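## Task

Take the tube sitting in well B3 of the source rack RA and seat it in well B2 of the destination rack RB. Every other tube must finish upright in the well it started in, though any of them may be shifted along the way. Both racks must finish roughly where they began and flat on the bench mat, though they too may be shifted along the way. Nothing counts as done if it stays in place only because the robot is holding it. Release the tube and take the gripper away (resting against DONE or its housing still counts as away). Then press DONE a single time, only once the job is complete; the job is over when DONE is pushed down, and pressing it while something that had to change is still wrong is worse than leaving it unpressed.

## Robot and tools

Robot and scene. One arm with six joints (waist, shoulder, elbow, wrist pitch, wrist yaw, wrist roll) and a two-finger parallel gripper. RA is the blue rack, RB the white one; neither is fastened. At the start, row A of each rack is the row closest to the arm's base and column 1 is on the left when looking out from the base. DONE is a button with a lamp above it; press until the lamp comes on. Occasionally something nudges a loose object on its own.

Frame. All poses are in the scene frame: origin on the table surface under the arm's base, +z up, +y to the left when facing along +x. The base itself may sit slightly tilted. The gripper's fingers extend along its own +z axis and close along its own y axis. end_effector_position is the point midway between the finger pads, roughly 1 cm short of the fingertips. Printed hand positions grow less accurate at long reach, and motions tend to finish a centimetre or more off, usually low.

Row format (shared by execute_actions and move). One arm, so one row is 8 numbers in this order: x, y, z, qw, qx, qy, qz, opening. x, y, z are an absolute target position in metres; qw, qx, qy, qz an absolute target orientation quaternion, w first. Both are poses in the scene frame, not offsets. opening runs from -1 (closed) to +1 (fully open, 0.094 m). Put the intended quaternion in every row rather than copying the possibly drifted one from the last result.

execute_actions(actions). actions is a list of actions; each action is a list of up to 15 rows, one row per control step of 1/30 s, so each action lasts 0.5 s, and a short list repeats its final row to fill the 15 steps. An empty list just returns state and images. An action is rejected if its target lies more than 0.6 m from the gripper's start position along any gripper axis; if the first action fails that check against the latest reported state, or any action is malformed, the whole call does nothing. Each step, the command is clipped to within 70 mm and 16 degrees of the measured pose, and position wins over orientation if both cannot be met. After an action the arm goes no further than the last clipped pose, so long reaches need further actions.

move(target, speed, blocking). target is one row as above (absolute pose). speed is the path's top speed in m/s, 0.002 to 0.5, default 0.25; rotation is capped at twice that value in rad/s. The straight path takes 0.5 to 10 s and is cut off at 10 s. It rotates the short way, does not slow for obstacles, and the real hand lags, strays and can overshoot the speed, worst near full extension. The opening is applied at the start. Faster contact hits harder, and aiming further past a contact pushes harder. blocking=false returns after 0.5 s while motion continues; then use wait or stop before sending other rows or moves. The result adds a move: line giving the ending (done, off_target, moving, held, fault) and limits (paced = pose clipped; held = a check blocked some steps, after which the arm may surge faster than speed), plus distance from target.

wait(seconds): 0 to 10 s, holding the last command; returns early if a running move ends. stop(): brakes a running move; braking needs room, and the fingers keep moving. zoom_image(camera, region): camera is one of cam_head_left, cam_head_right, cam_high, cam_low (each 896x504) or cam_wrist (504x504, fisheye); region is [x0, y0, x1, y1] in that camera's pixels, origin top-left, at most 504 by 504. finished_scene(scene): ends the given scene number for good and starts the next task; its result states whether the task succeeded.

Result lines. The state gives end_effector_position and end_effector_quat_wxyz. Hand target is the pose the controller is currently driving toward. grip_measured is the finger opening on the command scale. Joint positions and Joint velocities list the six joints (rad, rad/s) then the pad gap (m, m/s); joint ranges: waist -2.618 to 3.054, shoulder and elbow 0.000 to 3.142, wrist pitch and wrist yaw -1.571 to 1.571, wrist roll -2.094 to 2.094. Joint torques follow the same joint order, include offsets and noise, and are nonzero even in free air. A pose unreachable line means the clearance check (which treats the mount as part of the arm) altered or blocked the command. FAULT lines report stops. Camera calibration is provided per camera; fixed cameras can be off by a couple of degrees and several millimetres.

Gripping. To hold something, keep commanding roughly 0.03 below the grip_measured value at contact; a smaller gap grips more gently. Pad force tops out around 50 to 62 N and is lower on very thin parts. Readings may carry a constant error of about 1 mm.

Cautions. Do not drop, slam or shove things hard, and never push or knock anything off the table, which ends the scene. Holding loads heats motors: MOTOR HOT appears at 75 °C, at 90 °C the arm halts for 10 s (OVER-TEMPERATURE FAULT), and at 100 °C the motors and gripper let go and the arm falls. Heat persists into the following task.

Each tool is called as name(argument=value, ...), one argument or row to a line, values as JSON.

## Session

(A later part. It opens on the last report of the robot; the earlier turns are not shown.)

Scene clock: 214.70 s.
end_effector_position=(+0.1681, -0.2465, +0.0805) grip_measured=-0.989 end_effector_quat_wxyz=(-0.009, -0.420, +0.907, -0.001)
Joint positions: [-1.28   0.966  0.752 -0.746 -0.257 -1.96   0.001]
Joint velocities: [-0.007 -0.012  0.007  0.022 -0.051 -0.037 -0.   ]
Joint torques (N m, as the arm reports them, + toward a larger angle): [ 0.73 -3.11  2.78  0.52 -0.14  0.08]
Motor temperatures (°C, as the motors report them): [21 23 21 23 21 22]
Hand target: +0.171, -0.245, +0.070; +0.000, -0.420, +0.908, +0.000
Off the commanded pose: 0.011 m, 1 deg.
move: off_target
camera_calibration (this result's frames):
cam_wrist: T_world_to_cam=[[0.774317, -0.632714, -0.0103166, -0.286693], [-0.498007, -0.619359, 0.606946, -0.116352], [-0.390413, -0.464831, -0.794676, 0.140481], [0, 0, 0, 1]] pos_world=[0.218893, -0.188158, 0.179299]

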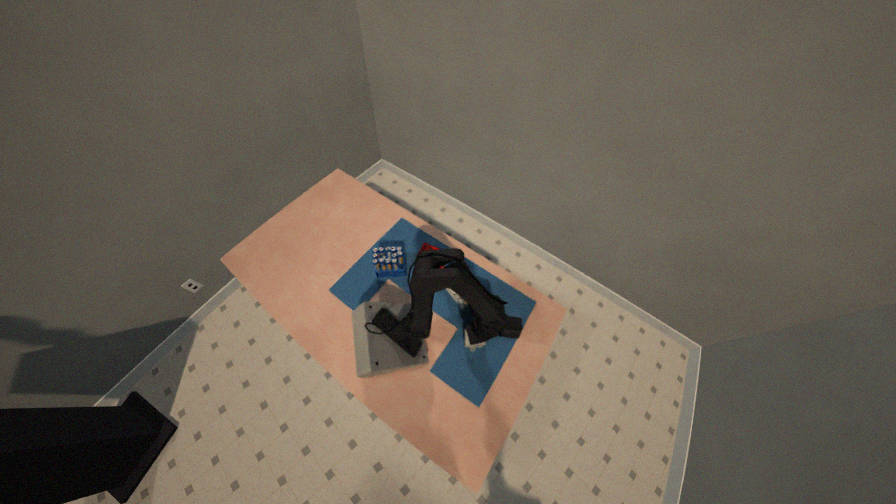

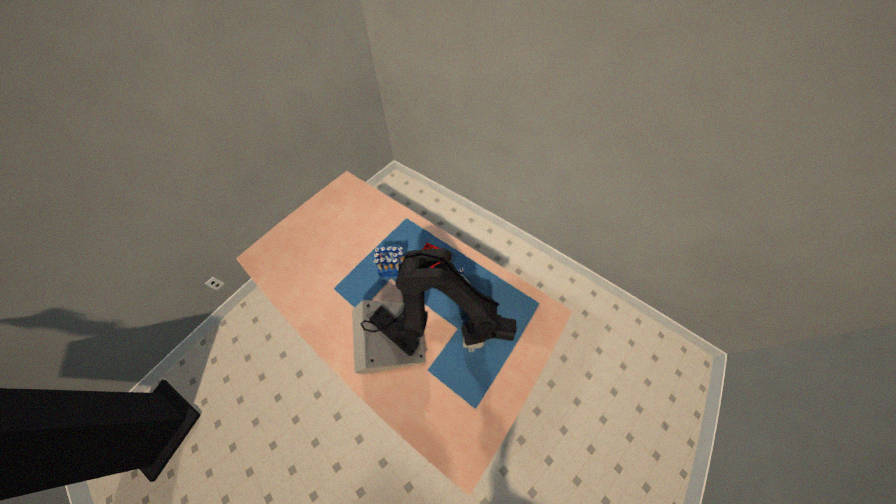

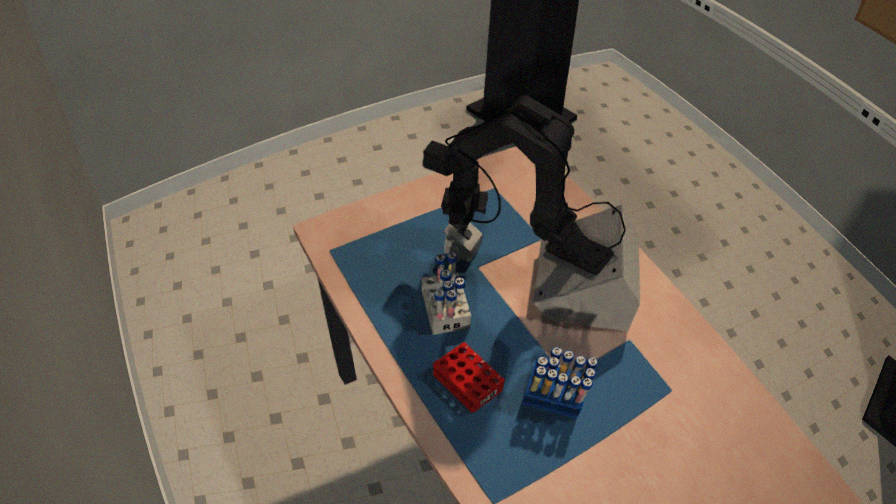

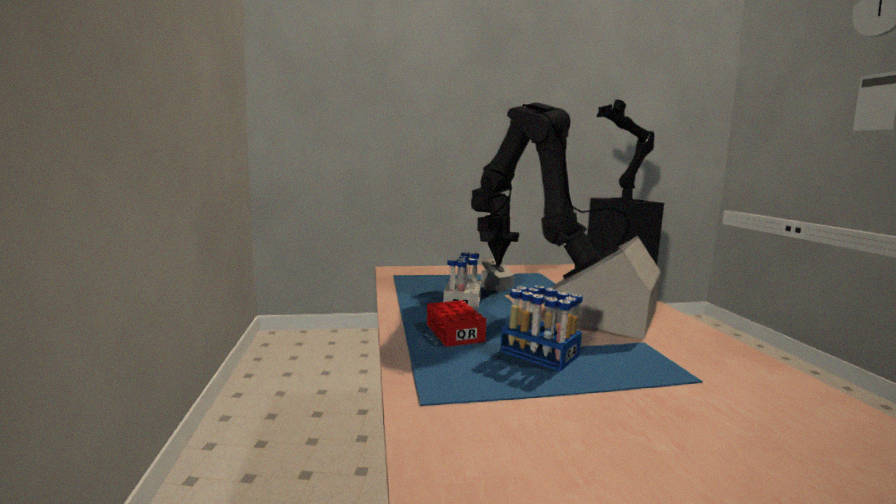

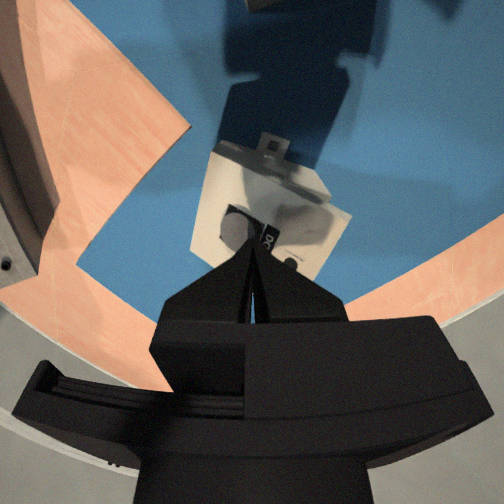

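move(
  target=[0.159,-0.236,0.085,0,0.42,-0.907,0,-1],
  speed=0.03,
)

move(
  target=[0.16,-0.237,0.052,0,0.42,-0.907,0,-1],
  speed=0.02,
)

Scene clock: 220.17 s.
end_effector_position=(+0.1586, -0.2378, +0.0784) grip_measured=-0.989 end_effector_quat_wxyz=(-0.006, -0.418, +0.908, +0.007)
Joint positions: [-1.312  0.945  0.714 -0.752 -0.283 -1.987  0.001]
Joint velocities: [-0.007 -0.022 -0.032  0.037 -0.051 -0.037  0.001]
Joint torques (N m, as the arm reports them, + toward a larger angle): [-1.46 -7.95  3.79 -0.12 -0.17 -0.1 ]
Motor temperatures (°C, as the motors report them): [21 23 21 23 21 22]
Hand target: +0.159, -0.236, +0.084; -0.001, -0.421, +0.907, +0.000
Off the commanded pose: 0.007 m, 1 deg.
move: done
camera_calibration (this result's frames):
cam_wrist: T_world_to_cam=[[0.771336, -0.636095, -0.0205985, -0.27339], [-0.501265, -0.627146, 0.596173, -0.114869], [-0.39214, -0.449524, -0.802592, 0.143672], [0, 0, 0, 1]] pos_world=[0.209635, -0.181357, 0.17816]

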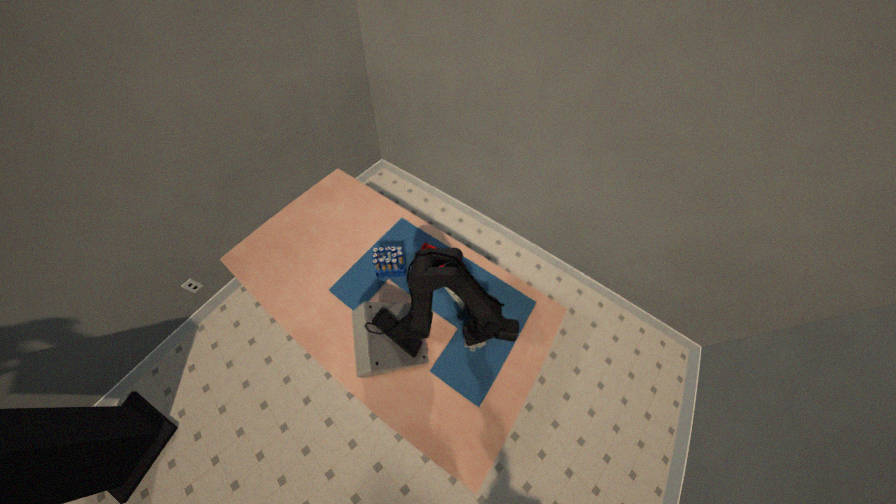

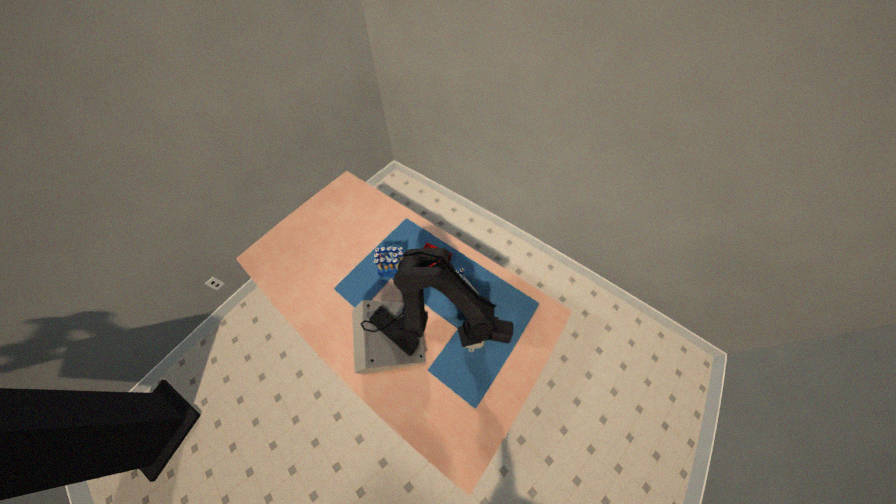

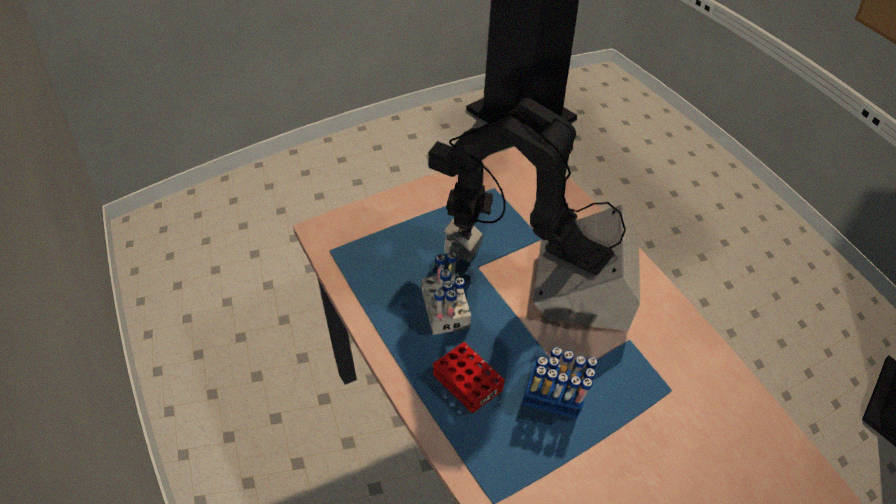

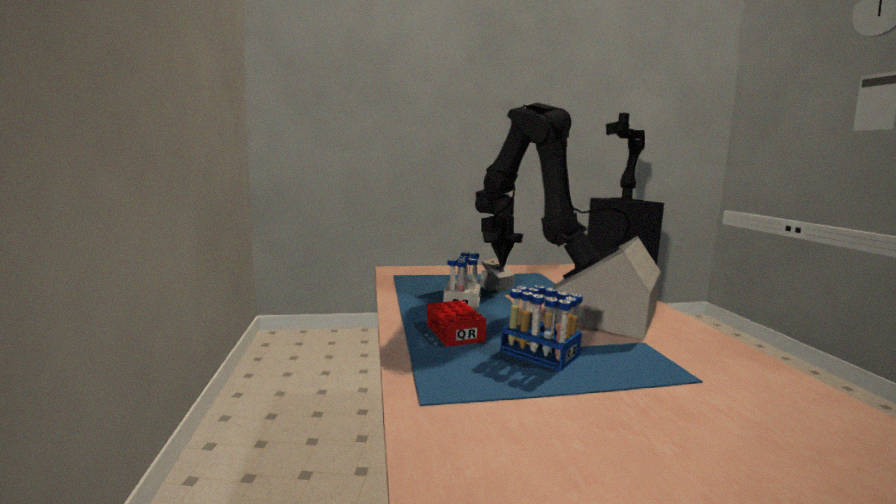

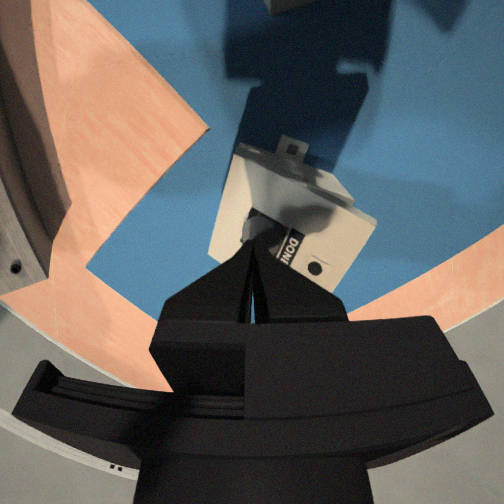

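Scene clock: 221.70 s.
end_effector_position=(+0.1499, -0.2300, +0.0653) grip_measured=-0.990 end_effector_quat_wxyz=(-0.017, -0.412, +0.911, +0.018)
Joint positions: [-1.291  0.96   0.665 -0.707 -0.25  -1.963  0.   ]
Joint velocities: [ 0.002  0.002 -0.007  0.022 -0.022  0.051  0.   ]
Joint torques (N m, as the arm reports them, + toward a larger angle): [ 1.   -1.76  2.78  0.83 -0.25  0.09]
Motor temperatures (°C, as the motors report them): [21 23 21 23 21 22]
Hand target: +0.160, -0.236, +0.054; +0.001, -0.420, +0.908, +0.001
Off the commanded pose: 0.018 m, 3 deg.
move: off_target
camera_calibration (this result's frames):
cam_wrist: T_world_to_cam=[[0.762642, -0.644883, -0.0500397, -0.260732], [-0.490996, -0.627541, 0.604248, -0.108649], [-0.421071, -0.436255, -0.795224, 0.14016], [0, 0, 0, 1]] pos_world=[0.204516, -0.175178, 0.164062]

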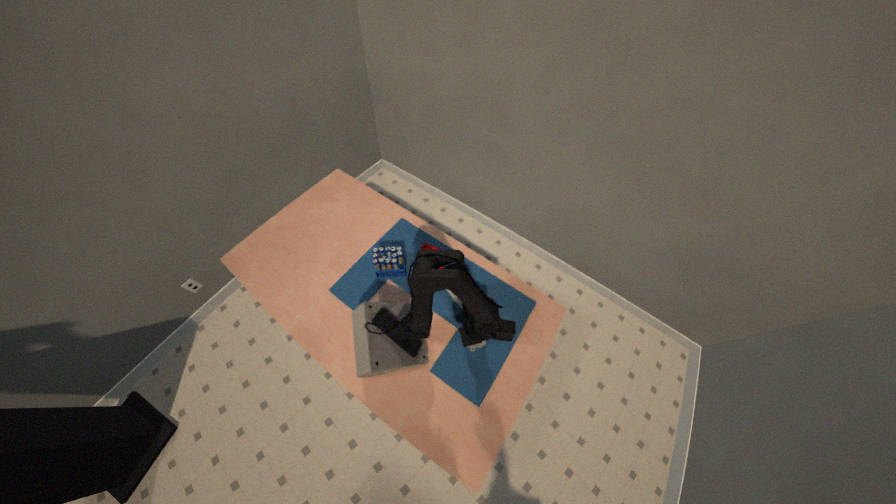

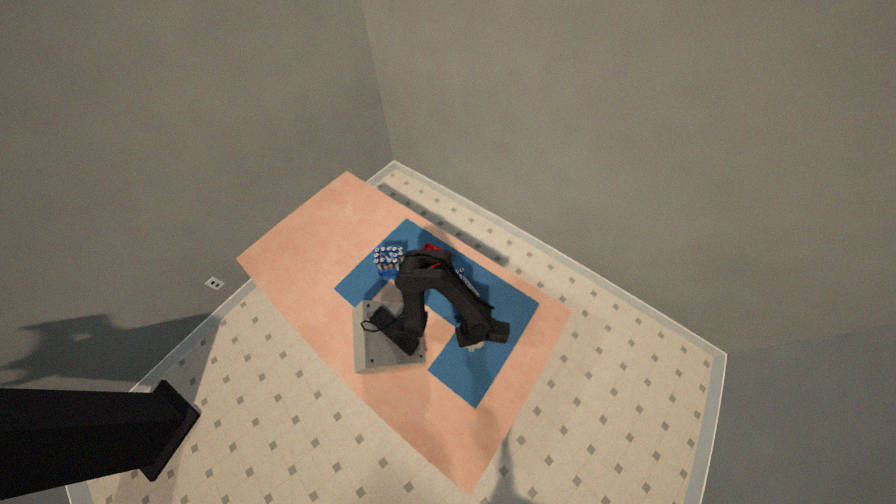

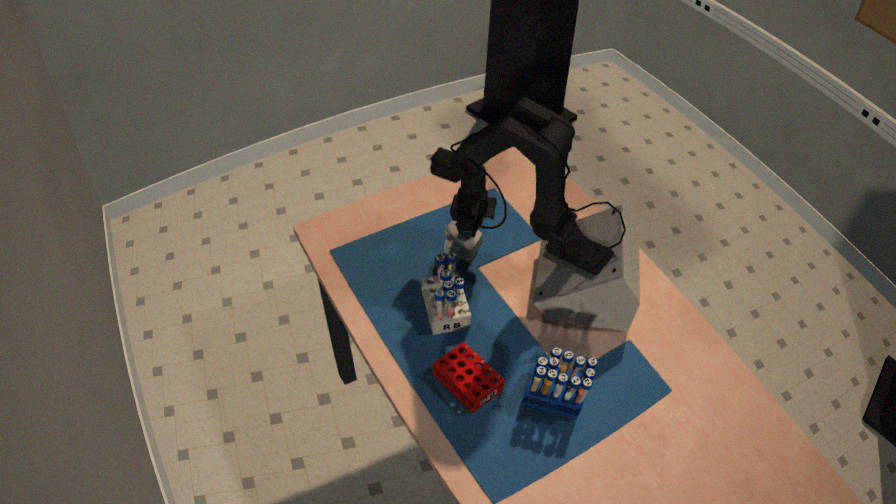

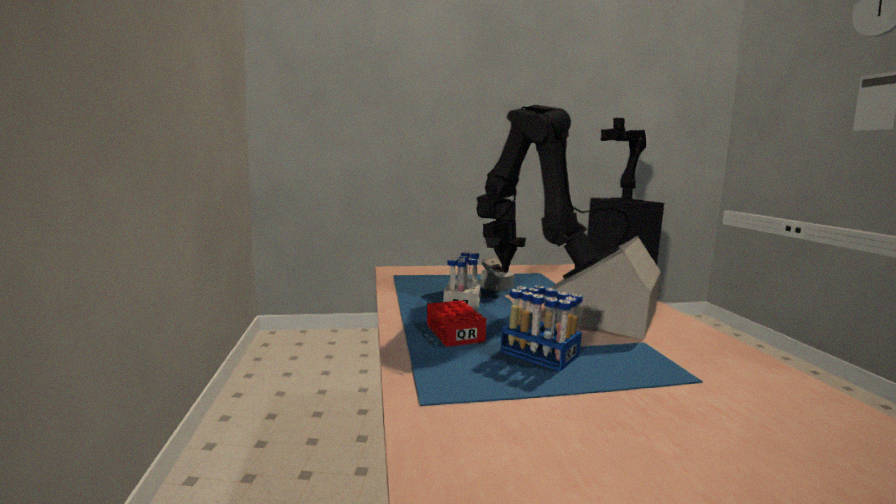

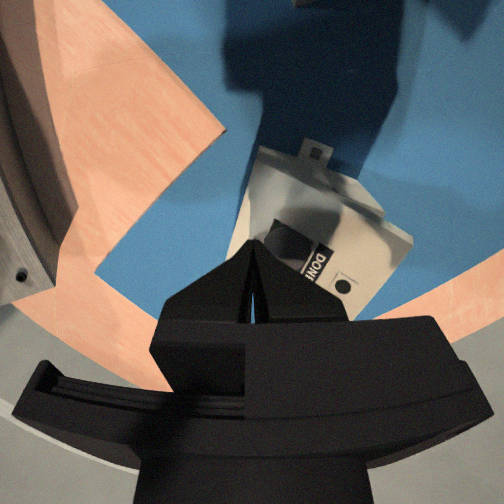

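Slid off down the slope. Retry a bit upslope and push along the normal.

move(
  target=[0.166,-0.236,0.092,0,0.42,-0.907,0,-1],
  speed=0.03,
)

move(
  target=[0.178,-0.244,0.055,0,0.42,-0.907,0,-1],
  speed=0.02,
)

Scene clock: 227.27 s.
end_effector_position=(+0.1588, -0.2301, +0.0796) grip_measured=-0.990 end_effector_quat_wxyz=(-0.006, -0.414, +0.910, +0.017)
Joint positions: [-1.291  0.932  0.711 -0.778 -0.271 -1.966  0.   ]
Joint velocities: [ 0.007 -0.002 -0.002 -0.066 -0.007  0.022 -0.001]
Joint torques (N m, as the arm reports them, + toward a larger angle): [-1.21 -7.79  6.18 -0.15 -0.22 -0.12]
Motor temperatures (°C, as the motors report them): [21 23 21 23 21 22]
Hand target: +0.166, -0.235, +0.092; -0.000, -0.420, +0.907, +0.000
Off the commanded pose: 0.016 m, 2 deg.
move: off_target
camera_calibration (this result's frames):
cam_wrist: T_world_to_cam=[[0.765001, -0.642819, -0.0394512, -0.267634], [-0.501297, -0.632798, 0.590142, -0.111498], [-0.404319, -0.431682, -0.806335, 0.154474], [0, 0, 0, 1]] pos_world=[0.211303, -0.175912, 0.179799]

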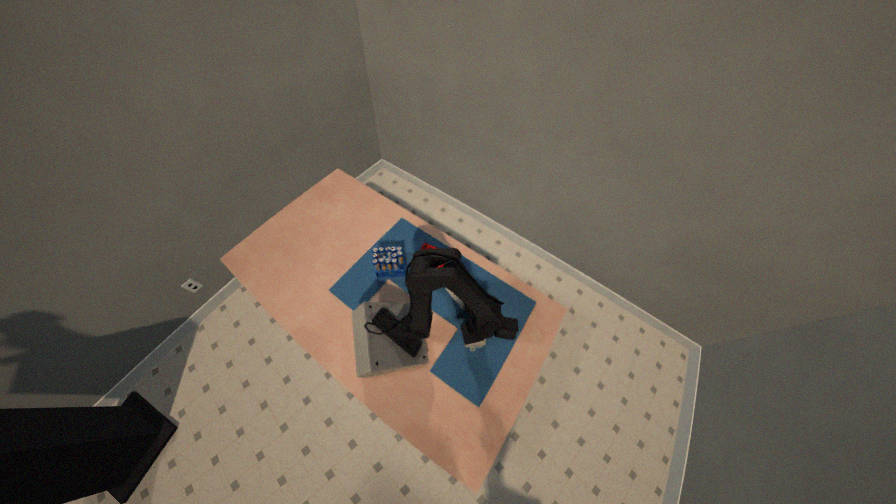

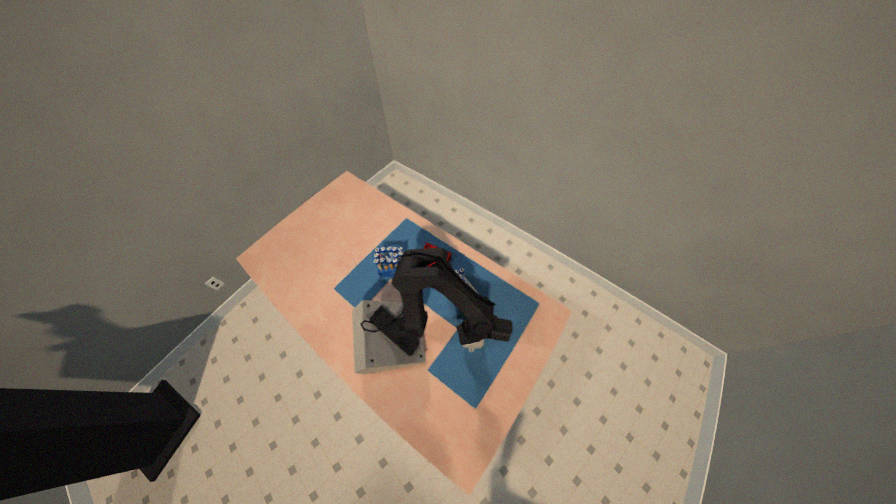

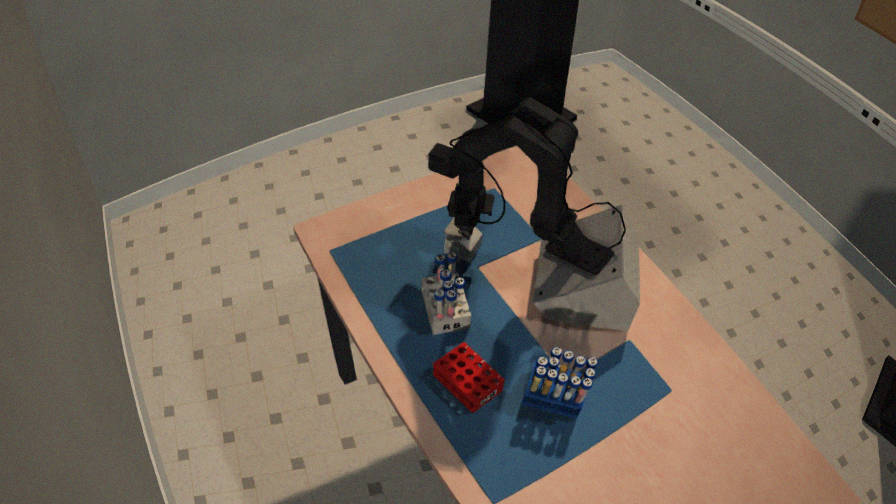

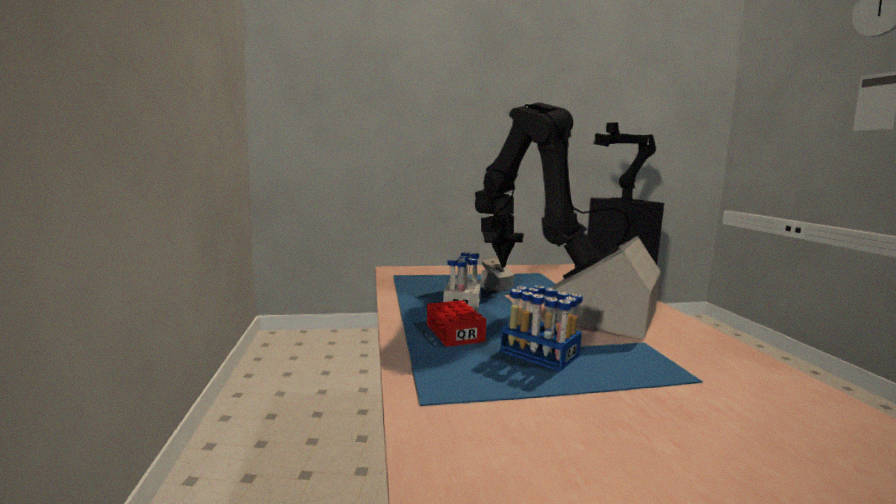

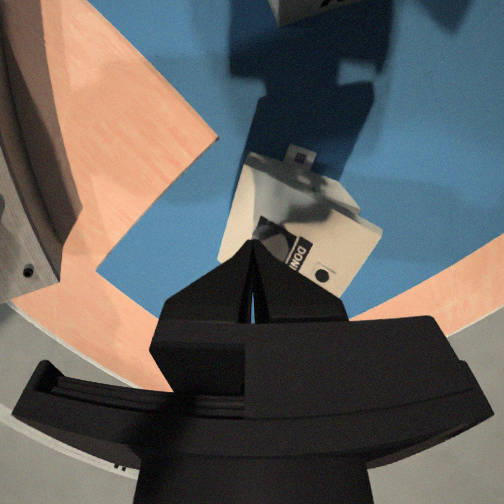

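Scene clock: 228.27 s.
end_effector_position=(+0.1627, -0.2343, +0.0712) grip_measured=-0.990 end_effector_quat_wxyz=(-0.012, -0.414, +0.910, +0.015)
Joint positions: [-1.254  0.967  0.711 -0.732 -0.238 -1.933  0.   ]
Joint velocities: [-0.012  0.012 -0.002  0.007 -0.051 -0.037  0.   ]
Joint torques (N m, as the arm reports them, + toward a larger angle): no reading
Motor temperatures (°C, as the motors report them): [21 23 21 23 21 22]
move: unfinished (the scene ended)
camera_calibration (this result's frames):
cam_wrist: T_world_to_cam=[[0.765649, -0.641932, -0.0412937, -0.273372], [-0.494618, -0.628555, 0.600227, -0.108014], [-0.41126, -0.439139, -0.798763, 0.146349], [0, 0, 0, 1]] pos_world=[0.216069, -0.179111, 0.170443]
The task's run has ended: the event that ends the task has happened. This ends this scene only. If you have not yet called finished_scene for this scene, call it to go on to the next scene.

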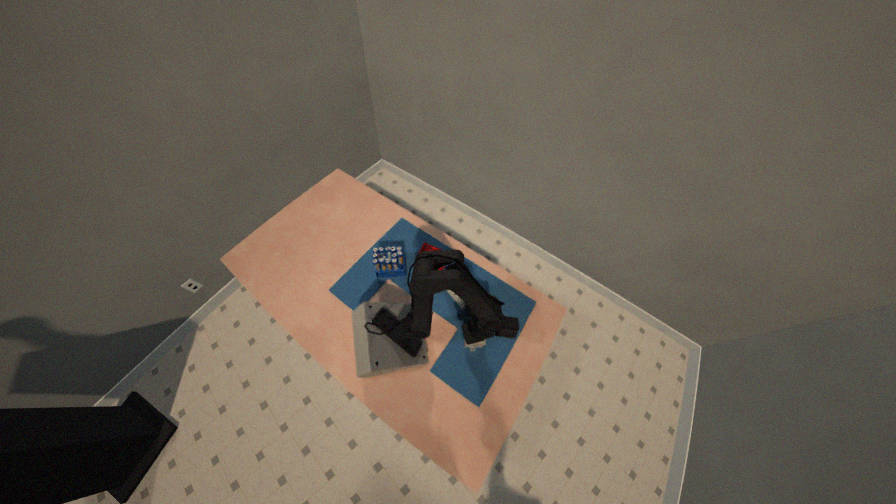

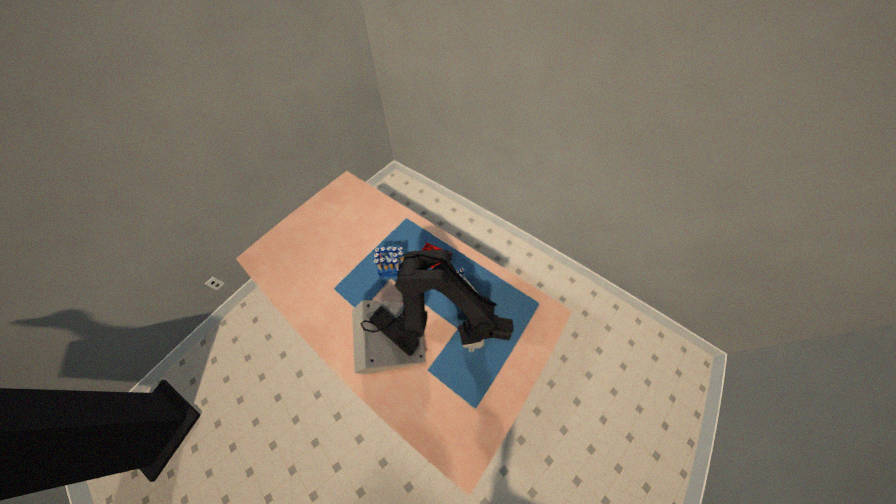

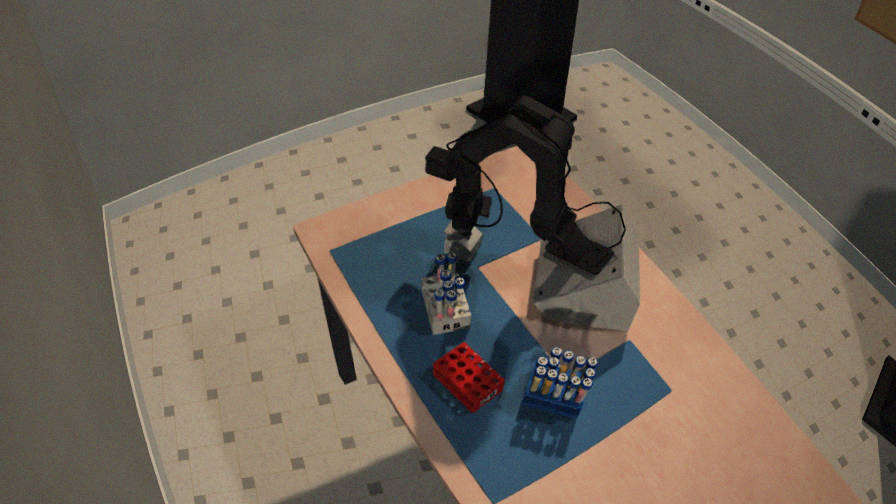

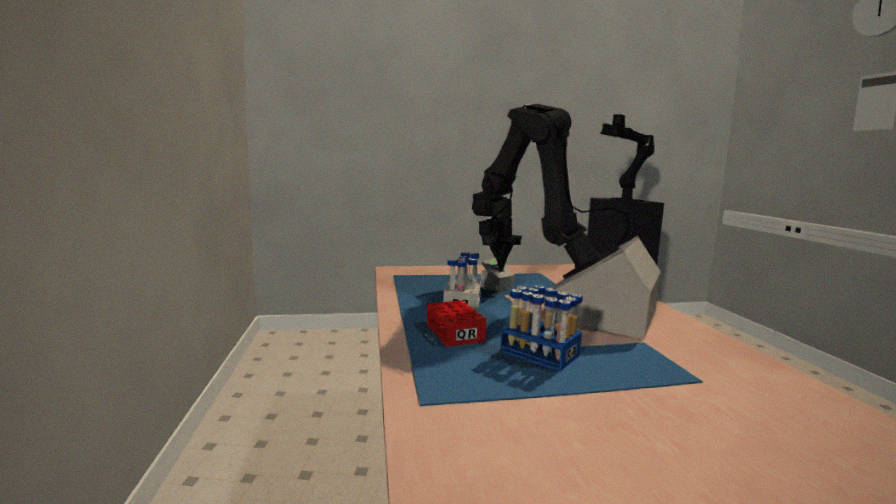

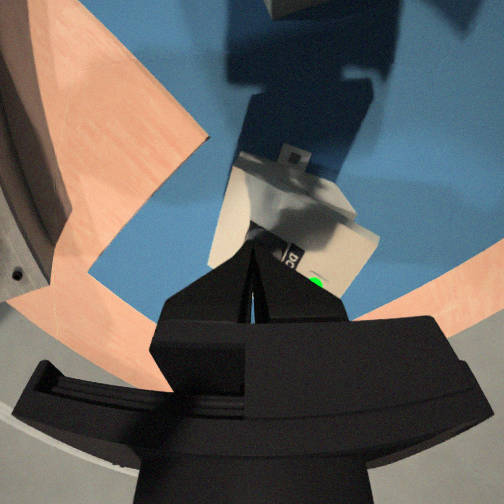

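finished_scene(
  scene=1,
)

The scene is finished: the task was done.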